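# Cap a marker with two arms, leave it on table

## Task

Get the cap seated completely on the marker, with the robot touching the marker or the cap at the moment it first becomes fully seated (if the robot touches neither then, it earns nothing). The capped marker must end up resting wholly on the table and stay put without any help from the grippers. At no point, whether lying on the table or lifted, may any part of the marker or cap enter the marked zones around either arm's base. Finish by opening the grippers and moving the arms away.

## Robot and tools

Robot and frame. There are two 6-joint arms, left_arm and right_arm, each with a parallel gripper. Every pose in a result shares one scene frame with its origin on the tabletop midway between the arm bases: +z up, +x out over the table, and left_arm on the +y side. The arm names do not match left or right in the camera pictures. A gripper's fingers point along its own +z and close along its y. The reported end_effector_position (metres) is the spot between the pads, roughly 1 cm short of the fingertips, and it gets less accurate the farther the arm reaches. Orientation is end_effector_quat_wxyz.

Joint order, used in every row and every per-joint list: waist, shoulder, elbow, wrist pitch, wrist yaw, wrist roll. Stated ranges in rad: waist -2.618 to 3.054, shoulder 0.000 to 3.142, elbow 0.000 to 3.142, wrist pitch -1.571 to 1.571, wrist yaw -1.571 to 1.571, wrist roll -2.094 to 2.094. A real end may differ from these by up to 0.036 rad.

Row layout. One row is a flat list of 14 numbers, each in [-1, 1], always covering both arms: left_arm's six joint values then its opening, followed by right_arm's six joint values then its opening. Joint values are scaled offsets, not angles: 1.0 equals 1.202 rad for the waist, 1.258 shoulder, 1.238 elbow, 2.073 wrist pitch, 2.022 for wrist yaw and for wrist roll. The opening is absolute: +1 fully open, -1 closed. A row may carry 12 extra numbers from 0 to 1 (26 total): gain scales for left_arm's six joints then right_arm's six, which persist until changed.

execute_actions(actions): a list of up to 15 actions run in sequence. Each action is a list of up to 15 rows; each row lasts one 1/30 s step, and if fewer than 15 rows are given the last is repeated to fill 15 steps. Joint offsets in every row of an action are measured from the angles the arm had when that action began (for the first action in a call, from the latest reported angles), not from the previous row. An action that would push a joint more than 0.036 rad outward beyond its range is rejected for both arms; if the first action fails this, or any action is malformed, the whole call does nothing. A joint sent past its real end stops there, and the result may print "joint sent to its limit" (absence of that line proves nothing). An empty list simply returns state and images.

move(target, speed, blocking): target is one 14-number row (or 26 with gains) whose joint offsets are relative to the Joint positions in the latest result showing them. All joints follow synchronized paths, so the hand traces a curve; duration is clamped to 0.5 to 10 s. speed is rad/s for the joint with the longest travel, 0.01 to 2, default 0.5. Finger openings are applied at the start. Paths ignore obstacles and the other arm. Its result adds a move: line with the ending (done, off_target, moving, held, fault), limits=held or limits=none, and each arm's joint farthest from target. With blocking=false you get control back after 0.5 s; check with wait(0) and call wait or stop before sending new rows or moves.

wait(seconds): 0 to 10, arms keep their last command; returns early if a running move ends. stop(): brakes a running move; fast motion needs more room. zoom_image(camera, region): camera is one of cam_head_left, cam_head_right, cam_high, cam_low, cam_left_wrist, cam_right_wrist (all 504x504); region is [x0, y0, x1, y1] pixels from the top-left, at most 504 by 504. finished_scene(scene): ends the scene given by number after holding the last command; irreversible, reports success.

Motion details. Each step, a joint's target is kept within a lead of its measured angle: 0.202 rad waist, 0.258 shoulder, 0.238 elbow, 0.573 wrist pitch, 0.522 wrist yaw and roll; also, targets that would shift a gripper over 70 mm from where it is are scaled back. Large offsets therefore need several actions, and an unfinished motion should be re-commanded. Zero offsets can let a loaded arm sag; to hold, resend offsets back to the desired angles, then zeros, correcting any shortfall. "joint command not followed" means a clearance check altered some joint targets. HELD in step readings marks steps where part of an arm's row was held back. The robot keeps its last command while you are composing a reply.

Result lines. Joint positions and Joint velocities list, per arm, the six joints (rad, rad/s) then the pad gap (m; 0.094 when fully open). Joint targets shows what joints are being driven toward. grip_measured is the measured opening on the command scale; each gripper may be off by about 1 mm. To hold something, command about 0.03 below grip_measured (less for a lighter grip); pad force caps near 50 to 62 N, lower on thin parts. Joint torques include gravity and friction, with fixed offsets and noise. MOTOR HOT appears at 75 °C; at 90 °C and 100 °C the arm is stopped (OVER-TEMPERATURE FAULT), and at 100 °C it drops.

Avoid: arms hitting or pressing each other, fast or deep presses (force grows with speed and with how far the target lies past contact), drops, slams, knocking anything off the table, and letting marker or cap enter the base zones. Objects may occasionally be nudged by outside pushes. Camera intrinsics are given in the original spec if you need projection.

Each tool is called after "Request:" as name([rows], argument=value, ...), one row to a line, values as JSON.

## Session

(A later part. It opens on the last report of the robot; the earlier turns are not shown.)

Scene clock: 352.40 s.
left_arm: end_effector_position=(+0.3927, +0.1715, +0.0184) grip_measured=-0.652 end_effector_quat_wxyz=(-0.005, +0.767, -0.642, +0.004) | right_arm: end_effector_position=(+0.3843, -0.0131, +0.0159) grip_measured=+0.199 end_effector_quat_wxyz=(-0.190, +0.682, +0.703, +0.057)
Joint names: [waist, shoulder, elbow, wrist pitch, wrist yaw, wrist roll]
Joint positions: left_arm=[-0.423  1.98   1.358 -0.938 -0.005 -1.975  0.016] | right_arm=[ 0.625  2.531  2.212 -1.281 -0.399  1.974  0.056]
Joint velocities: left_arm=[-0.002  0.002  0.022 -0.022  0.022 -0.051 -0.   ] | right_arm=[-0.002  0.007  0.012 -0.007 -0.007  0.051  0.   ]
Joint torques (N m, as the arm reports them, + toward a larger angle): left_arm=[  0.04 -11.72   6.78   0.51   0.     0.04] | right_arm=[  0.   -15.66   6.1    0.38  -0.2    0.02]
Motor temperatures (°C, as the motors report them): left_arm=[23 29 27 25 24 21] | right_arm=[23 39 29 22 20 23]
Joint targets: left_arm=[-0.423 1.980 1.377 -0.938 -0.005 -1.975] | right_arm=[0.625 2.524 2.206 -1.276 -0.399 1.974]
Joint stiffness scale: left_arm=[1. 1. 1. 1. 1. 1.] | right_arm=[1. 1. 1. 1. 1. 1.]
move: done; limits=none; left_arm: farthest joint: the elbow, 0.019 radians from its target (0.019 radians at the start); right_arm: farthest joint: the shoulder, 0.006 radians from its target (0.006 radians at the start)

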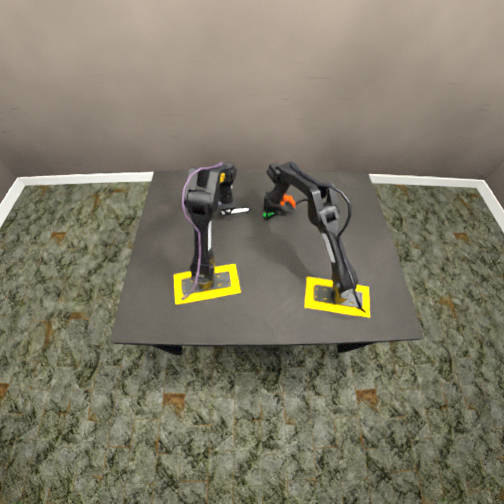

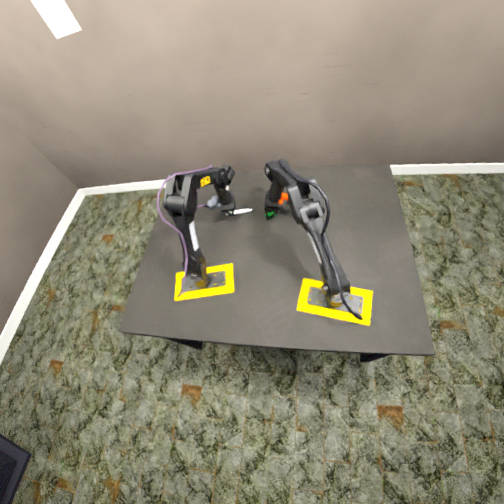

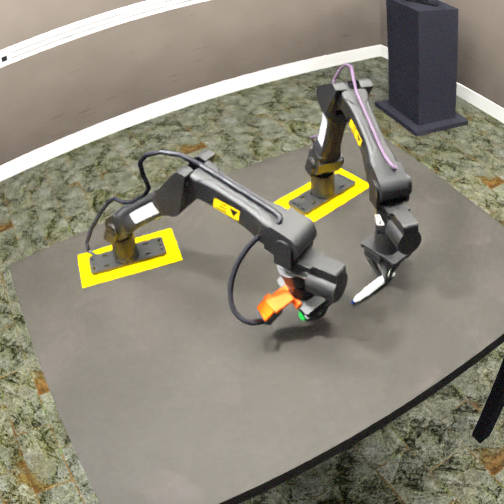

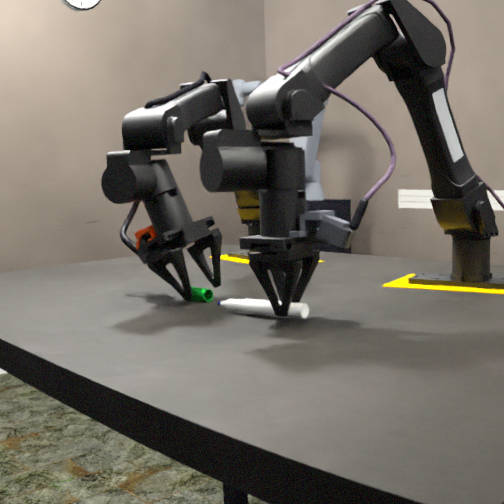

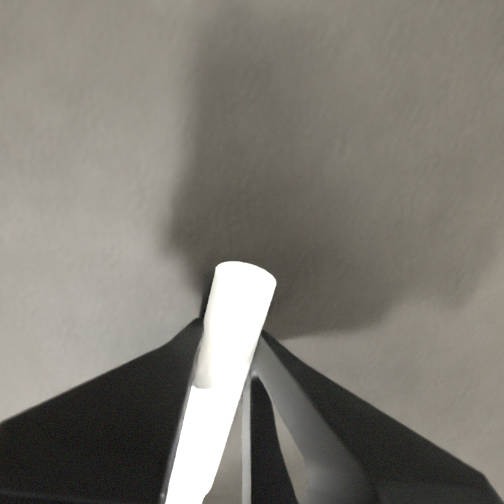

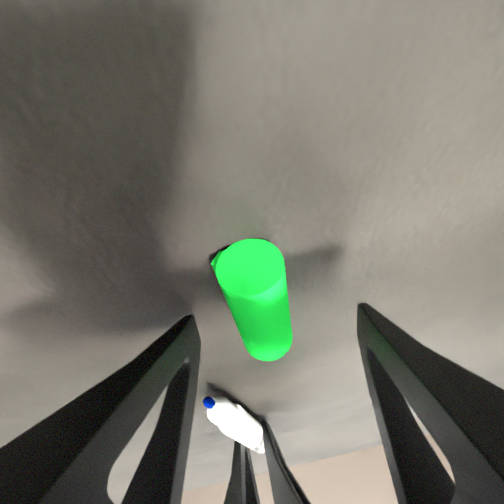

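Request:
execute_actions([
  [[0,0,0.015,0,0,0,-0.7,0,-0.005,-0.02,0.012,0,0,0.0]],
  [[0,0,0.015,0,0,0,-0.7,0,0,0,0,0,0,-0.4]],
  [[0,0,0.015,0,0,0,-0.7,0,0,0,0,0,0,-0.68]],
  [[0,0,0.015,0,0,0,-0.7,0,0,0,0,0,0,-0.68]],
])

Scene clock: 359.73 s.
left_arm: end_effector_position=(+0.3927, +0.1715, +0.0184) grip_measured=-0.652 end_effector_quat_wxyz=(-0.005, +0.767, -0.642, +0.004) | right_arm: end_effector_position=(+0.3848, -0.0128, +0.0121) grip_measured=-0.630 end_effector_quat_wxyz=(-0.190, +0.682, +0.704, +0.059)
Joint names: [waist, shoulder, elbow, wrist pitch, wrist yaw, wrist roll]
Joint positions: left_arm=[-0.423  1.98   1.358 -0.938 -0.005 -1.975  0.016] | right_arm=[ 0.625  2.531  2.197 -1.262 -0.4    1.974  0.017]
Joint velocities: left_arm=[-0.002  0.002  0.012  0.095 -0.022 -0.007 -0.   ] | right_arm=[-0.007  0.012  0.007 -0.022  0.007 -0.022  0.   ]
Joint torques (N m, as the arm reports them, + toward a larger angle): left_arm=[ -0.05 -11.73   6.77   0.48   0.01   0.03] | right_arm=[ -0.01 -15.     6.52   0.32  -0.21   0.02]
Motor temperatures (°C, as the motors report them): left_arm=[23 29 27 25 24 21] | right_arm=[23 39 28 22 20 23]
Joint targets: left_arm=[-0.423 1.980 1.377 -0.938 -0.005 -1.975] | right_arm=[0.625 2.531 2.197 -1.262 -0.400 1.974]
Joint stiffness scale: left_arm=[1. 1. 1. 1. 1. 1.] | right_arm=[1. 1. 1. 1. 1. 1.]
Step readings (joint positions; steps 1 to 15: 1st action; 16 to 30: 2nd action; 31 to 45: 3rd action; 46 to 60: 4th action):
0: left_arm=[-0.423 1.980 1.358 -0.938 -0.005 -1.975] | right_arm=[0.625 2.531 2.212 -1.281 -0.399 1.974]
1: left_arm=[-0.423 1.980 1.358 -0.938 -0.005 -1.975] | right_arm=[0.625 2.531 2.209 -1.278 -0.399 1.974]
2: left_arm=[-0.423 1.980 1.358 -0.938 -0.005 -1.975] | right_arm=[0.625 2.531 2.206 -1.274 -0.399 1.974]
4: left_arm=[-0.423 1.980 1.358 -0.938 -0.005 -1.975] | right_arm=[0.625 2.531 2.198 -1.268 -0.399 1.974]
8: left_arm=[-0.423 1.980 1.358 -0.938 -0.005 -1.975] | right_arm=[0.625 2.531 2.197 -1.264 -0.400 1.974]
15: left_arm=[-0.423 1.980 1.358 -0.938 -0.005 -1.975] | right_arm=[0.625 2.531 2.197 -1.262 -0.400 1.974]
16: left_arm=[-0.423 1.980 1.358 -0.938 -0.005 -1.975] | right_arm=[0.625 2.531 2.197 -1.262 -0.400 1.974]
17: left_arm=[-0.423 1.980 1.358 -0.938 -0.005 -1.975] | right_arm=[0.625 2.531 2.197 -1.262 -0.400 1.974]
19: left_arm=[-0.423 1.980 1.358 -0.938 -0.005 -1.975] | right_arm=[0.625 2.531 2.197 -1.262 -0.400 1.974]
23: left_arm=[-0.423 1.980 1.358 -0.938 -0.005 -1.975] | right_arm=[0.625 2.531 2.197 -1.262 -0.400 1.974]
30: left_arm=[-0.423 1.980 1.358 -0.938 -0.005 -1.975] | right_arm=[0.625 2.531 2.197 -1.262 -0.400 1.974]
31: left_arm=[-0.423 1.980 1.358 -0.938 -0.005 -1.975] | right_arm=[0.625 2.531 2.197 -1.262 -0.400 1.974]
32: left_arm=[-0.423 1.980 1.358 -0.938 -0.005 -1.975] | right_arm=[0.625 2.531 2.197 -1.262 -0.400 1.974]
34: left_arm=[-0.423 1.980 1.358 -0.938 -0.005 -1.975] | right_arm=[0.625 2.531 2.197 -1.262 -0.400 1.974]
38: left_arm=[-0.423 1.980 1.358 -0.938 -0.005 -1.975] | right_arm=[0.625 2.531 2.197 -1.262 -0.400 1.974]
45: left_arm=[-0.423 1.980 1.358 -0.938 -0.005 -1.975] | right_arm=[0.625 2.531 2.197 -1.262 -0.400 1.974]
46: left_arm=[-0.423 1.980 1.358 -0.938 -0.005 -1.975] | right_arm=[0.625 2.531 2.197 -1.262 -0.400 1.974]
47: left_arm=[-0.423 1.980 1.358 -0.938 -0.005 -1.975] | right_arm=[0.625 2.531 2.197 -1.262 -0.400 1.974]
49: left_arm=[-0.423 1.980 1.358 -0.938 -0.005 -1.975] | right_arm=[0.625 2.531 2.197 -1.262 -0.400 1.974]
53: left_arm=[-0.423 1.980 1.358 -0.938 -0.005 -1.975] | right_arm=[0.625 2.531 2.197 -1.262 -0.400 1.974]
60: Joint positions above

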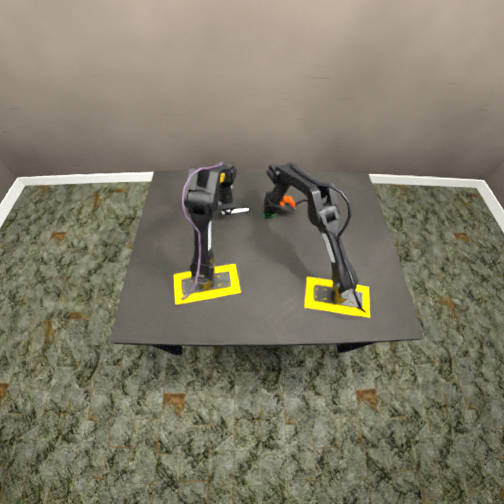

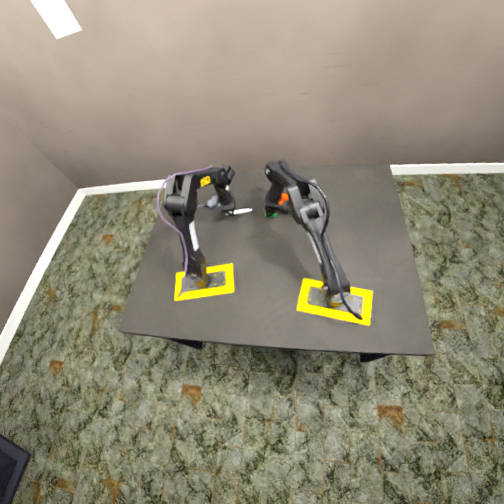

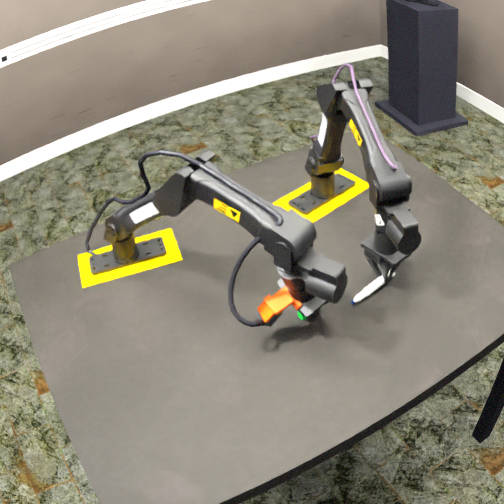

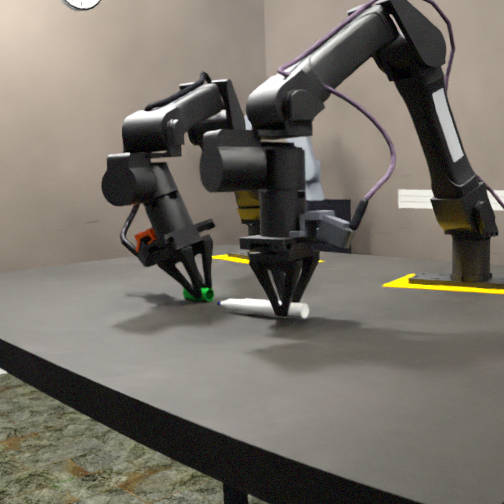

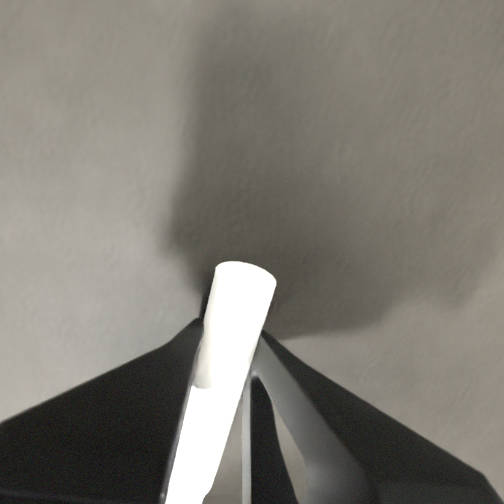

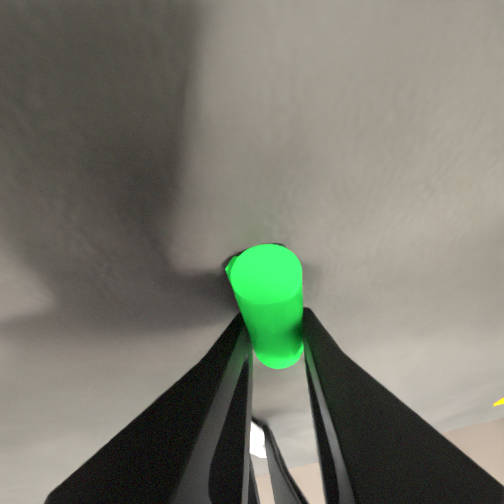

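Request:
move(target=[-0.082,-0.027,-0.052,0.013,0,0,-0.7,0,0,0,0,0,0,-0.68], speed=0.2)

Request:
zoom_image(camera="cam_low", region=[150,260,330,330])

Request:
zoom_image(camera="cam_head_left", region=[210,190,290,230])

Scene clock: 376.63 s.
left_arm: end_effector_position=(+0.3769, +0.1411, +0.0157) grip_measured=-0.652 end_effector_quat_wxyz=(+0.004, -0.736, +0.677, -0.004) | right_arm: end_effector_position=(+0.3848, -0.0128, +0.0121) grip_measured=-0.630 end_effector_quat_wxyz=(-0.190, +0.682, +0.704, +0.059)
Joint names: [waist, shoulder, elbow, wrist pitch, wrist yaw, wrist roll]
Joint positions: left_arm=[-0.517  1.96   1.317 -0.918 -0.005 -1.975  0.016] | right_arm=[ 0.625  2.531  2.197 -1.262 -0.4    1.974  0.017]
Joint velocities: left_arm=[-0.012 -0.012 -0.002 -0.051 -0.066  0.007 -0.001] | right_arm=[-0.002 -0.002 -0.002 -0.066 -0.037  0.007  0.   ]
Joint torques (N m, as the arm reports them, + toward a larger angle): left_arm=[ -0.43 -12.82   3.73   0.56  -0.01   0.03] | right_arm=[  0.   -15.     6.54   0.31  -0.21   0.02]
Motor temperatures (°C, as the motors report them): left_arm=[23 29 27 24 24 21] | right_arm=[23 39 28 22 20 23]
Joint targets: left_arm=[-0.522 1.946 1.293 -0.910 -0.005 -1.975] | right_arm=[0.625 2.531 2.197 -1.262 -0.400 1.974]
Joint stiffness scale: left_arm=[1. 1. 1. 1. 1. 1.] | right_arm=[1. 1. 1. 1. 1. 1.]
move: off_target (left_arm); limits=none; left_arm: farthest joint: the elbow, 0.024 radians from its target (0.064 radians at the start); right_arm: farthest joint: the waist, 0.000 radians from its target (0.000 radians at the start)

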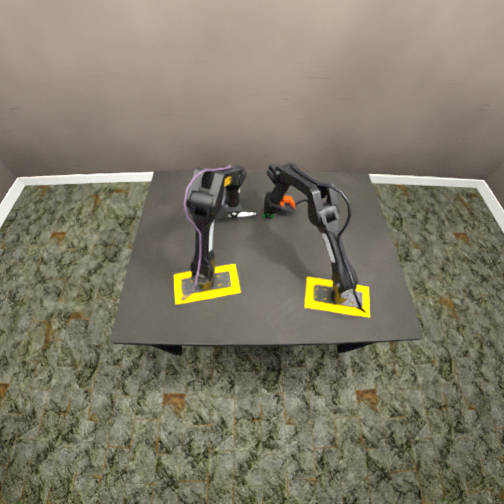

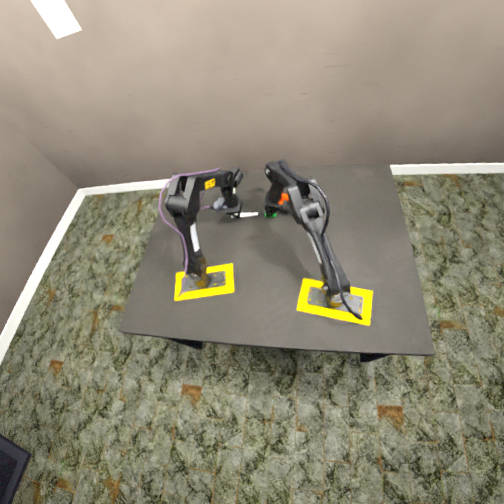

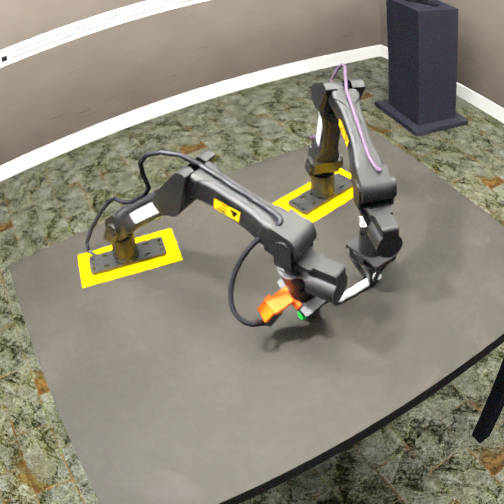

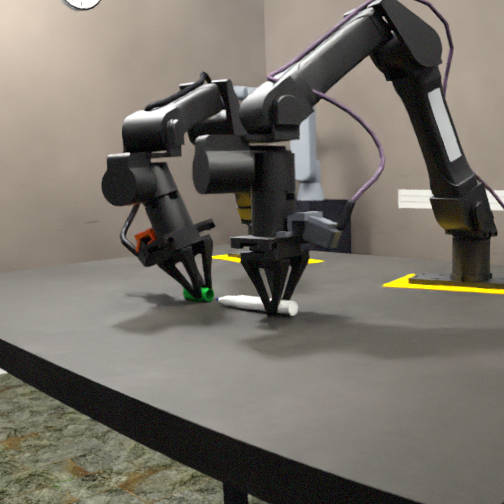

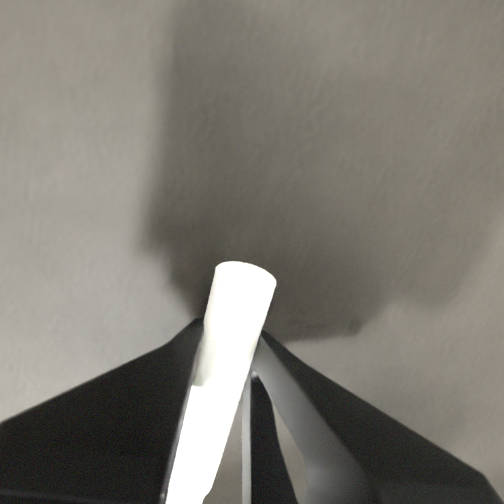

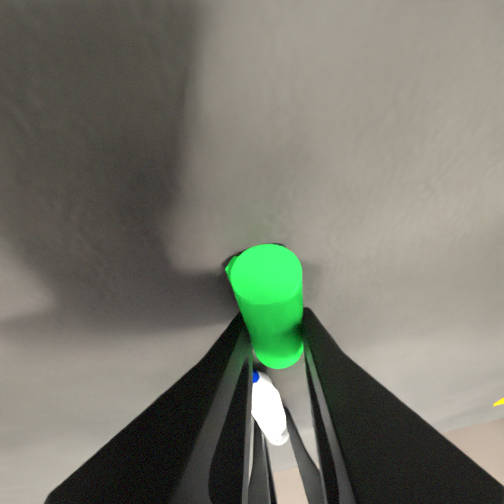

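Region (150, 260, 330, 330) of cam_low's 504x504 image, scaled by 2.800, with more detail than that image has.

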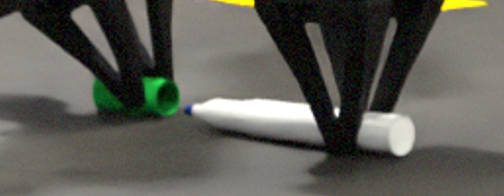

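Region (210, 190, 290, 230) of cam_head_left's 504x504 image, scaled by 6.300, with more detail than that image has.

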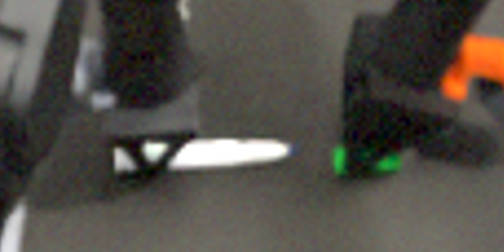

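Request:
move(target=[-0.009,-0.027,-0.042,0.008,0,0,-0.7,0,0,0,0,0,0,-0.68], speed=0.1)

Request:
zoom_image(camera="cam_right_wrist", region=[180,230,380,480])

Request:
zoom_image(camera="cam_high", region=[280,260,400,340])

Scene clock: 392.30 s.
left_arm: end_effector_position=(+0.3714, +0.1429, +0.0156) grip_measured=-0.652 end_effector_quat_wxyz=(+0.004, -0.736, +0.677, -0.003) | right_arm: end_effector_position=(+0.3848, -0.0128, +0.0121) grip_measured=-0.630 end_effector_quat_wxyz=(-0.190, +0.682, +0.704, +0.059)
Joint names: [waist, shoulder, elbow, wrist pitch, wrist yaw, wrist roll]
Joint positions: left_arm=[-0.517  1.94   1.289 -0.91  -0.005 -1.975  0.016] | right_arm=[ 0.625  2.531  2.197 -1.262 -0.4    1.974  0.017]
Joint velocities: left_arm=[-0.007  0.002  0.007 -0.022  0.007 -0.022 -0.001] | right_arm=[-0.017  0.017  0.002  0.007 -0.022  0.007  0.   ]
Joint torques (N m, as the arm reports them, + toward a larger angle): left_arm=[ -0.9  -12.65   3.73   0.57   0.01   0.02] | right_arm=[  0.   -15.01   6.52   0.31  -0.22   0.03]
Motor temperatures (°C, as the motors report them): left_arm=[23 30 26 25 24 21] | right_arm=[23 39 29 22 20 23]
Joint targets: left_arm=[-0.528 1.926 1.265 -0.902 -0.005 -1.975] | right_arm=[0.625 2.531 2.197 -1.262 -0.400 1.974]
Joint stiffness scale: left_arm=[1. 1. 1. 1. 1. 1.] | right_arm=[1. 1. 1. 1. 1. 1.]
move: off_target (left_arm); limits=none; left_arm: farthest joint: the elbow, 0.024 radians from its target (0.052 radians at the start); right_arm: farthest joint: the waist, 0.000 radians from its target (0.000 radians at the start)

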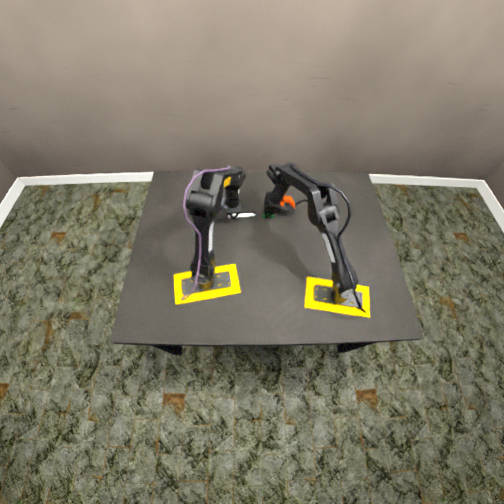

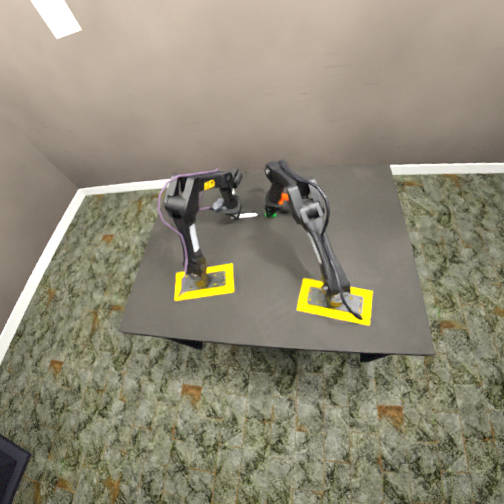

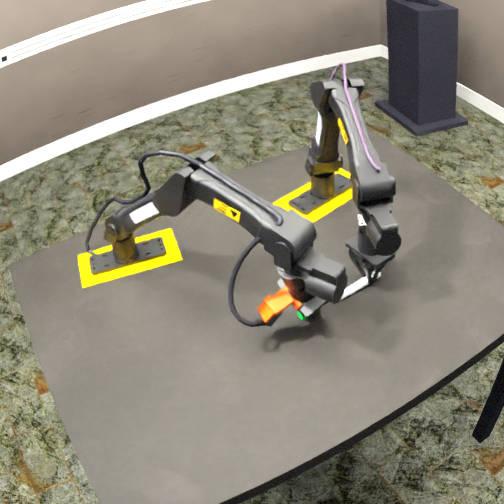

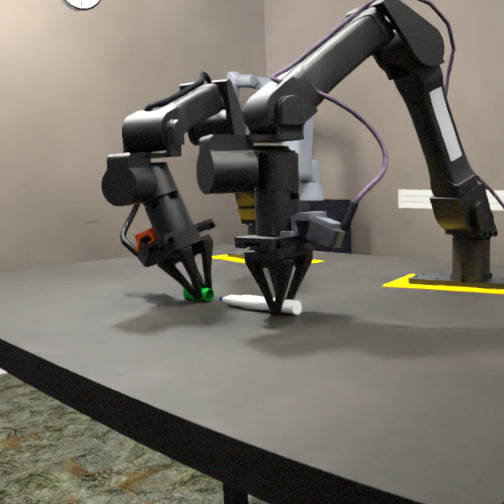

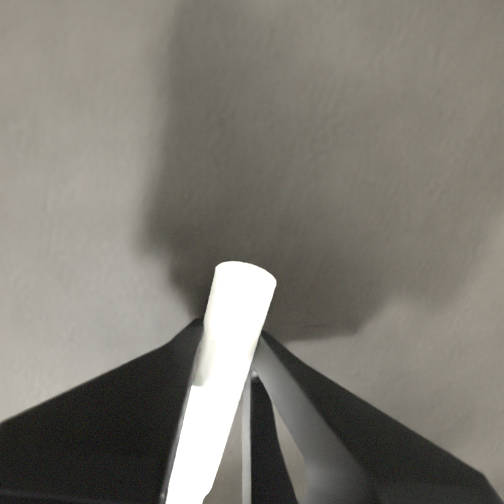

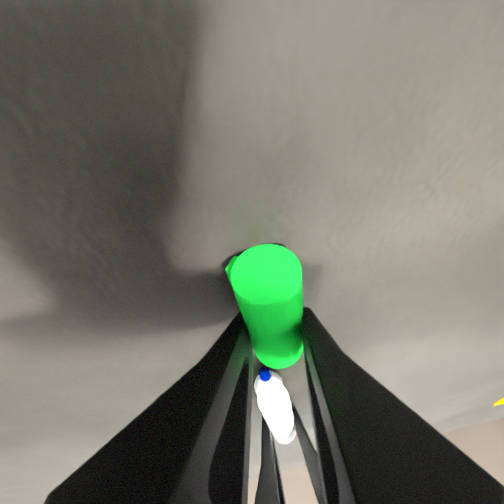

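Region (180, 230, 380, 480) of cam_right_wrist's 504x504 image, scaled by 2.016, with more detail than that image has; it fills the left 403 columns of this view, and the rest is white.

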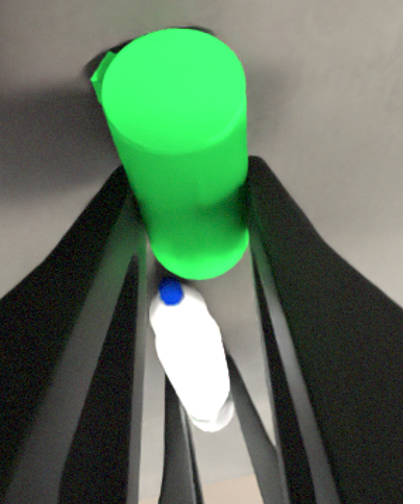

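Region (280, 260, 400, 340) of cam_high's 504x504 image, scaled by 4.200, with more detail than that image has.

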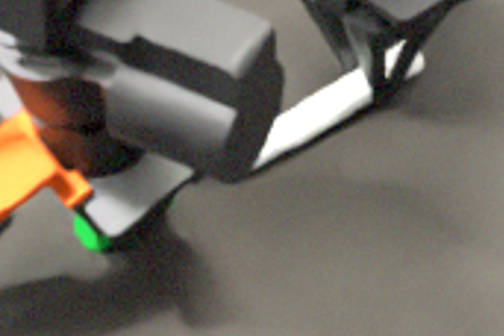

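Request:
zoom_image(camera="cam_head_left", region=[220,200,290,225])

Request:
zoom_image(camera="cam_head_right", region=[225,200,295,225])

Request:
zoom_image(camera="cam_low", region=[170,275,310,325])

Region (220, 200, 290, 225) of cam_head_left's 504x504 image, scaled by 7.200, with more detail than that image has; it fills the top 180 rows of this view, and the rest is white.

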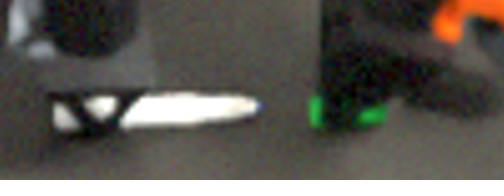

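Region (225, 200, 295, 225) of cam_head_right's 504x504 image, scaled by 7.200, with more detail than that image has; it fills the top 180 rows of this view, and the rest is white.

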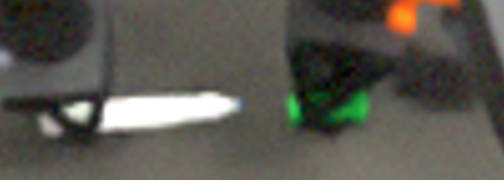

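Region (170, 275, 310, 325) of cam_low's 504x504 image, scaled by 3.600, with more detail than that image has; it fills the top 180 rows of this view, and the rest is white.

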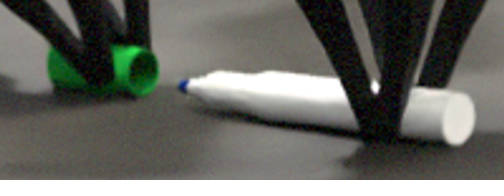

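Request:
move(target=[-0.009,-0.025,-0.04,0.008,0,0,-0.7,0,0,0,0,0,0,-0.68], speed=0.1)

Request:
zoom_image(camera="cam_head_left", region=[220,200,290,225])

Request:
zoom_image(camera="cam_low", region=[170,275,310,325])

Scene clock: 414.93 s.
left_arm: end_effector_position=(+0.3670, +0.1444, +0.0153) grip_measured=-0.652 end_effector_quat_wxyz=(+0.005, -0.736, +0.677, -0.004) | right_arm: end_effector_position=(+0.3848, -0.0128, +0.0121) grip_measured=-0.630 end_effector_quat_wxyz=(-0.190, +0.682, +0.704, +0.059)
Joint names: [waist, shoulder, elbow, wrist pitch, wrist yaw, wrist roll]
Joint positions: left_arm=[-0.517  1.923  1.264 -0.9   -0.005 -1.975  0.016] | right_arm=[ 0.625  2.531  2.197 -1.262 -0.4    1.974  0.017]
Joint velocities: left_arm=[ 0.002  0.017 -0.017 -0.037  0.022  0.037  0.   ] | right_arm=[ 0.007 -0.007 -0.012  0.007 -0.11   0.007 -0.002]
Joint torques (N m, as the arm reports them, + toward a larger angle): left_arm=[ -0.91 -12.38   3.65   0.56   0.01   0.  ] | right_arm=[  0.   -15.02   6.53   0.32  -0.21   0.02]
Motor temperatures (°C, as the motors report them): left_arm=[23 30 25 25 24 21] | right_arm=[23 39 29 22 20 23]
Joint targets: left_arm=[-0.528 1.909 1.240 -0.893 -0.005 -1.975] | right_arm=[0.625 2.531 2.197 -1.262 -0.400 1.974]
Joint stiffness scale: left_arm=[1. 1. 1. 1. 1. 1.] | right_arm=[1. 1. 1. 1. 1. 1.]
move: off_target (left_arm); limits=none; left_arm: farthest joint: the elbow, 0.024 radians from its target (0.049 radians at the start); right_arm: farthest joint: the waist, 0.000 radians from its target (0.000 radians at the start)

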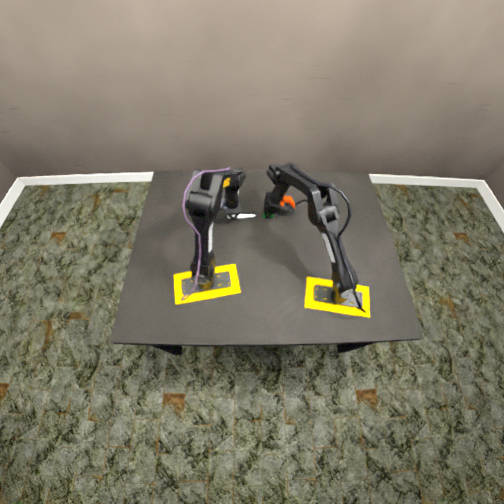

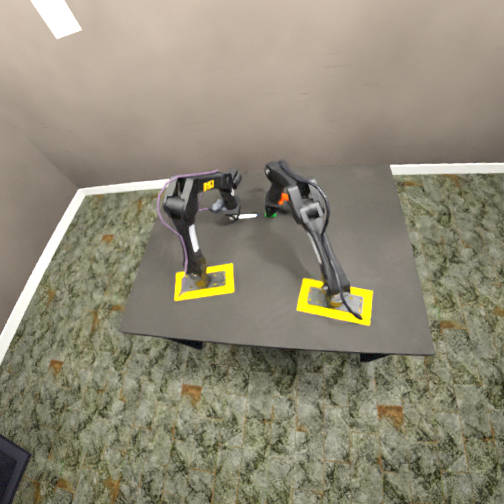

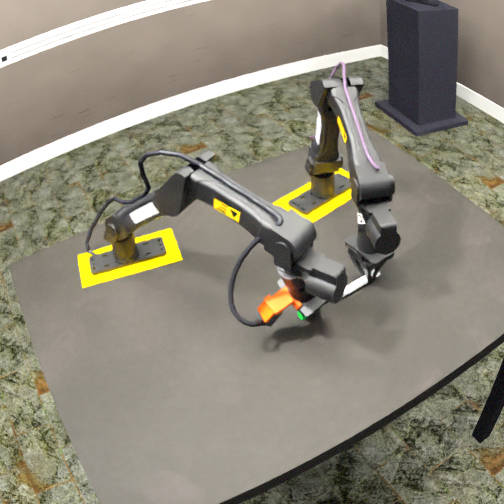

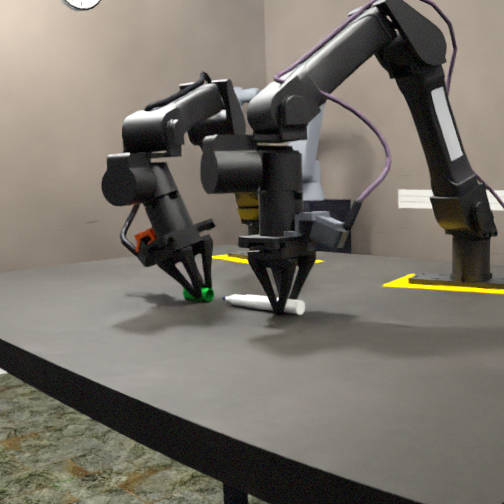

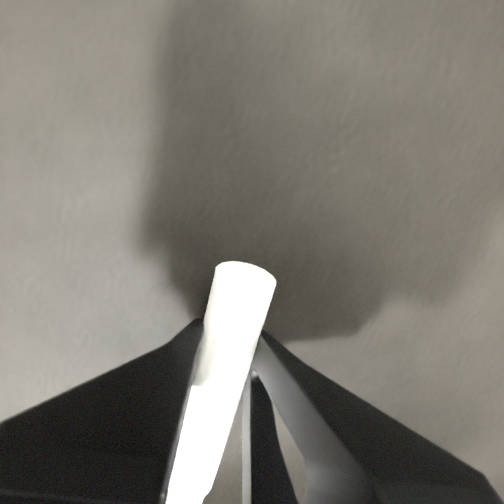

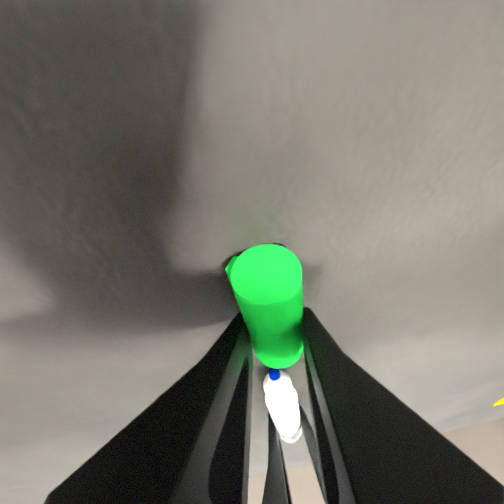

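Region (220, 200, 290, 225) of cam_head_left's 504x504 image, scaled by 7.200, with more detail than that image has; it fills the top 180 rows of this view, and the rest is white.

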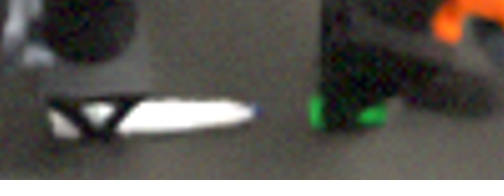

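Region (170, 275, 310, 325) of cam_low's 504x504 image, scaled by 3.600, with more detail than that image has; it fills the top 180 rows of this view, and the rest is white.

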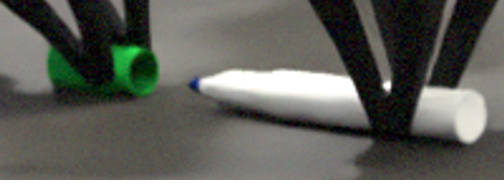

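Request:
move(target=[-0.069,0.049,0.074,-0.014,0,-0.032,-0.7,0,0,0,0,0,0,-0.68], speed=0.1)

Request:
zoom_image(camera="cam_head_left", region=[220,200,290,225])

Request:
zoom_image(camera="cam_low", region=[170,275,310,325])

Request:
zoom_image(camera="cam_right_wrist", region=[200,300,360,480])

Scene clock: 434.00 s.
left_arm: end_effector_position=(+0.3741, +0.1134, +0.0156) grip_measured=-0.652 end_effector_quat_wxyz=(+0.007, -0.730, +0.683, -0.012) | right_arm: end_effector_position=(+0.3848, -0.0128, +0.0121) grip_measured=-0.630 end_effector_quat_wxyz=(-0.190, +0.682, +0.704, +0.059)
Joint names: [waist, shoulder, elbow, wrist pitch, wrist yaw, wrist roll]
Joint positions: left_arm=[-0.592  1.969  1.329 -0.903 -0.005 -2.034  0.016] | right_arm=[ 0.625  2.531  2.197 -1.262 -0.4    1.974  0.017]
Joint velocities: left_arm=[-0.002 -0.022  0.027  0.125  0.007 -0.022 -0.001] | right_arm=[-0.002  0.002 -0.002 -0.022 -0.081 -0.022  0.   ]
Joint torques (N m, as the arm reports them, + toward a larger angle): left_arm=[ -0.72 -10.02   7.35   0.29  -0.01  -0.02] | right_arm=[  0.   -15.01   6.54   0.32  -0.21   0.02]
Motor temperatures (°C, as the motors report them): left_arm=[23 31 26 25 24 21] | right_arm=[23 40 29 22 20 23]
Joint targets: left_arm=[-0.600 1.985 1.355 -0.929 -0.005 -2.040] | right_arm=[0.625 2.531 2.197 -1.262 -0.400 1.974]
Joint stiffness scale: left_arm=[1. 1. 1. 1. 1. 1.] | right_arm=[1. 1. 1. 1. 1. 1.]
move: off_target (left_arm); limits=none; left_arm: farthest joint: the elbow, 0.026 radians from its target (0.092 radians at the start); right_arm: farthest joint: the waist, 0.000 radians from its target (0.000 radians at the start)

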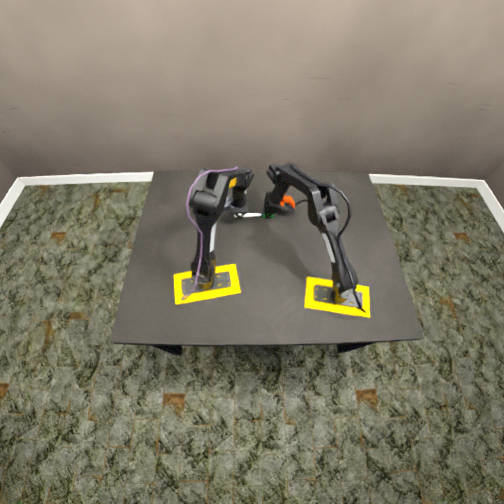

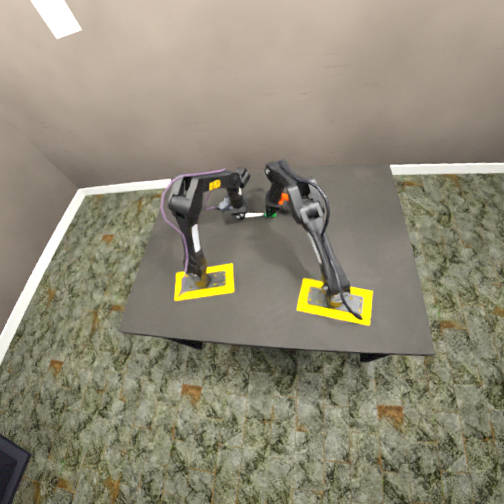

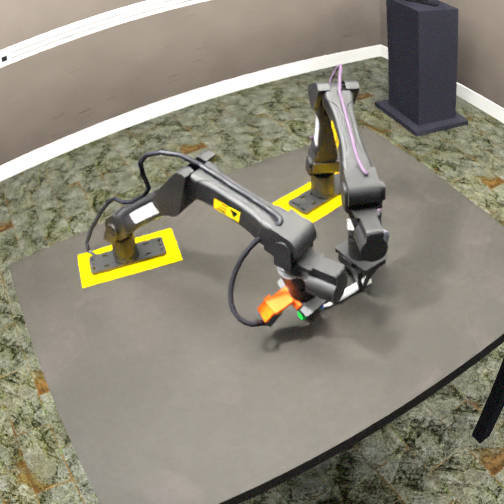

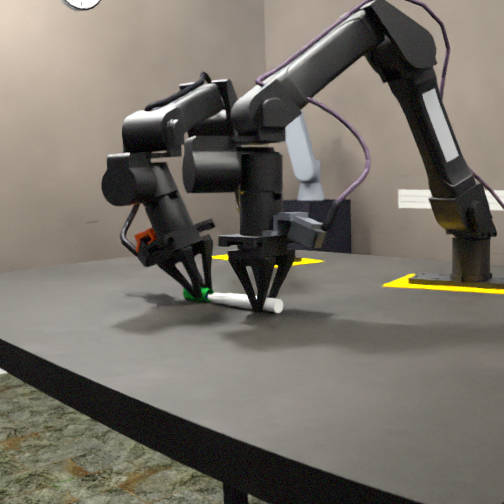

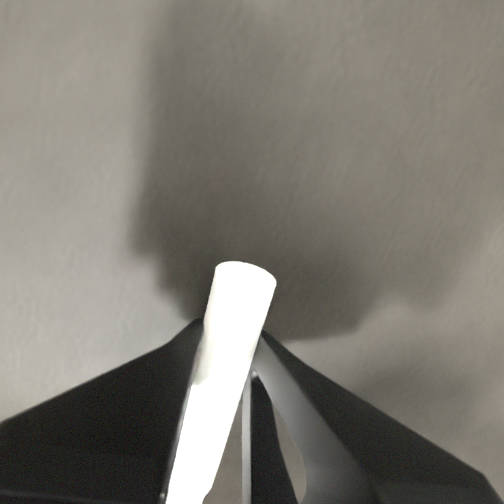

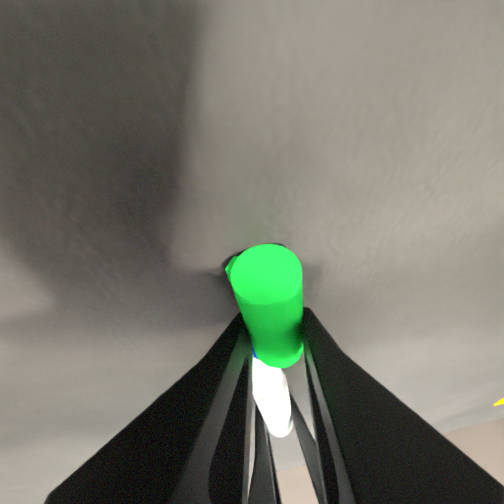

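Region (220, 200, 290, 225) of cam_head_left's 504x504 image, scaled by 7.200, with more detail than that image has; it fills the top 180 rows of this view, and the rest is white.

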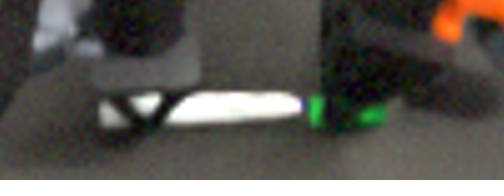

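Region (170, 275, 310, 325) of cam_low's 504x504 image, scaled by 3.600, with more detail than that image has; it fills the top 180 rows of this view, and the rest is white.

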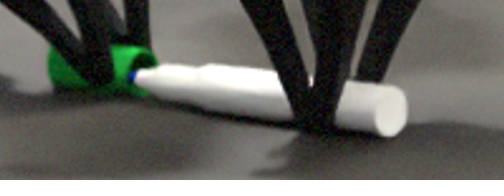

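Region (200, 300, 360, 480) of cam_right_wrist's 504x504 image, scaled by 2.800, with more detail than that image has.

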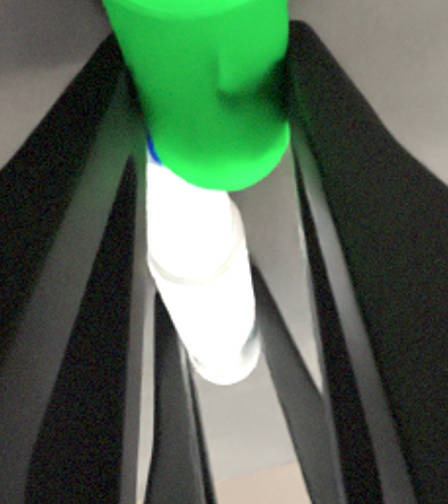

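Request:
move(target=[0.004,0.008,0.015,-0.022,0,0,-0.7,0,0,0,0,0,0,-0.68], speed=0.05)

Request:
zoom_image(camera="cam_right_wrist", region=[200,300,360,480])

Request:
zoom_image(camera="cam_low", region=[170,275,310,325])

Scene clock: 444.40 s.
left_arm: end_effector_position=(+0.3711, +0.1147, +0.0155) grip_measured=-0.652 end_effector_quat_wxyz=(+0.005, -0.730, +0.683, -0.006) | right_arm: end_effector_position=(+0.3848, -0.0128, +0.0121) grip_measured=-0.630 end_effector_quat_wxyz=(-0.190, +0.682, +0.704, +0.059)
Joint names: [waist, shoulder, elbow, wrist pitch, wrist yaw, wrist roll]
Joint positions: left_arm=[-0.592  1.969  1.329 -0.916 -0.005 -2.034  0.016] | right_arm=[ 0.625  2.531  2.197 -1.262 -0.4    1.974  0.017]
Joint velocities: left_arm=[ 0.002  0.017  0.012  0.022  0.022 -0.037  0.   ] | right_arm=[-0.007  0.012 -0.017 -0.022 -0.037  0.022 -0.001]
Joint torques (N m, as the arm reports them, + toward a larger angle): left_arm=[  0.43 -10.62   6.8    0.24   0.     0.04] | right_arm=[  0.   -15.     6.53   0.31  -0.21   0.02]
Motor temperatures (°C, as the motors report them): left_arm=[23 30 26 24 24 21] | right_arm=[23 40 29 22 20 23]
Joint targets: left_arm=[-0.587 1.979 1.348 -0.949 -0.005 -2.034] | right_arm=[0.625 2.531 2.197 -1.262 -0.400 1.974]
Joint stiffness scale: left_arm=[1. 1. 1. 1. 1. 1.] | right_arm=[1. 1. 1. 1. 1. 1.]
move: off_target (left_arm); limits=none; left_arm: farthest joint: the wrist pitch, 0.032 radians from its target (0.045 radians at the start); right_arm: farthest joint: the waist, 0.000 radians from its target (0.000 radians at the start)

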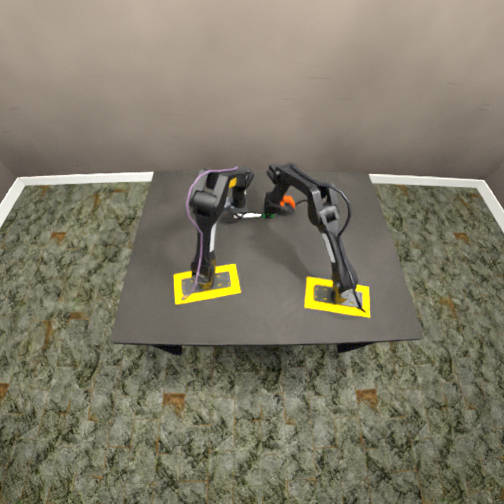

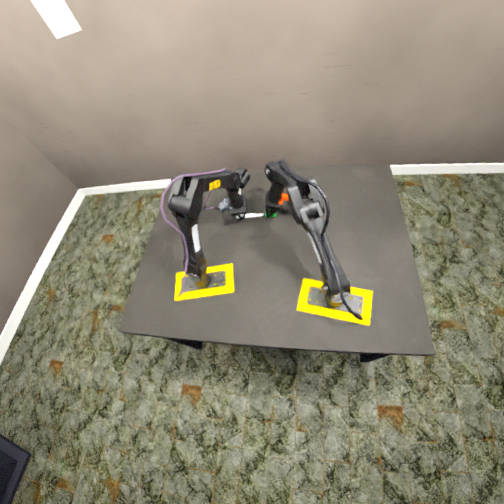

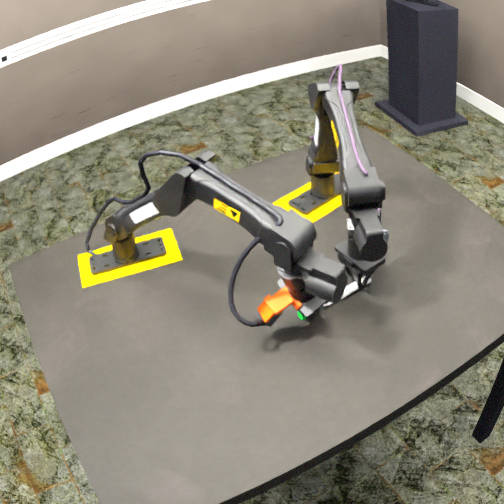

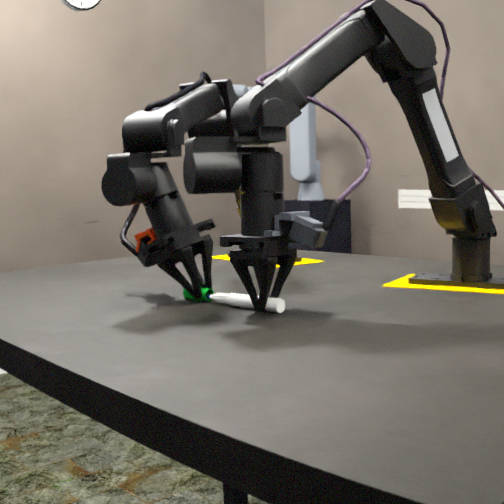

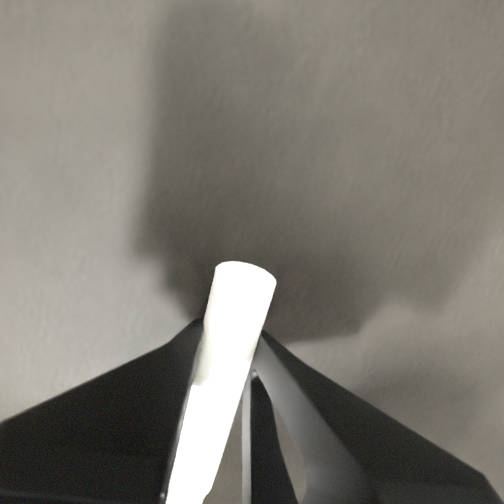

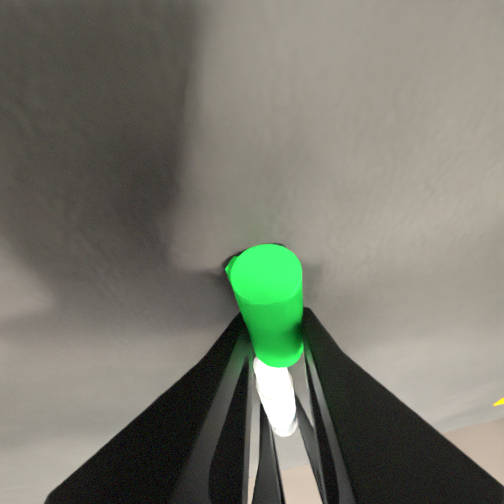

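Region (200, 300, 360, 480) of cam_right_wrist's 504x504 image, scaled by 2.800, with more detail than that image has.

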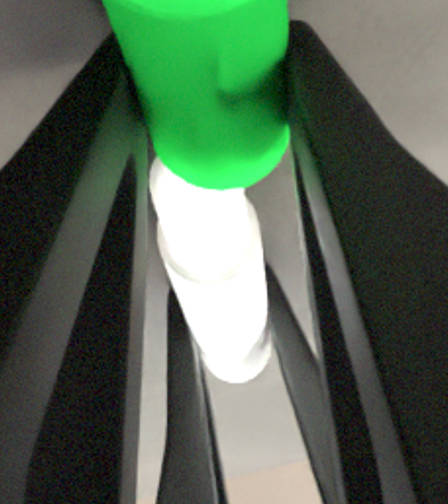

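Region (170, 275, 310, 325) of cam_low's 504x504 image, scaled by 3.600, with more detail than that image has; it fills the top 180 rows of this view, and the rest is white.

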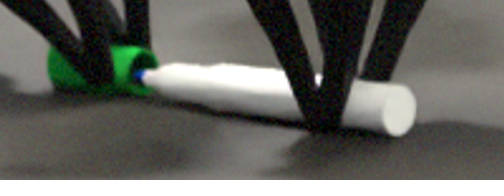

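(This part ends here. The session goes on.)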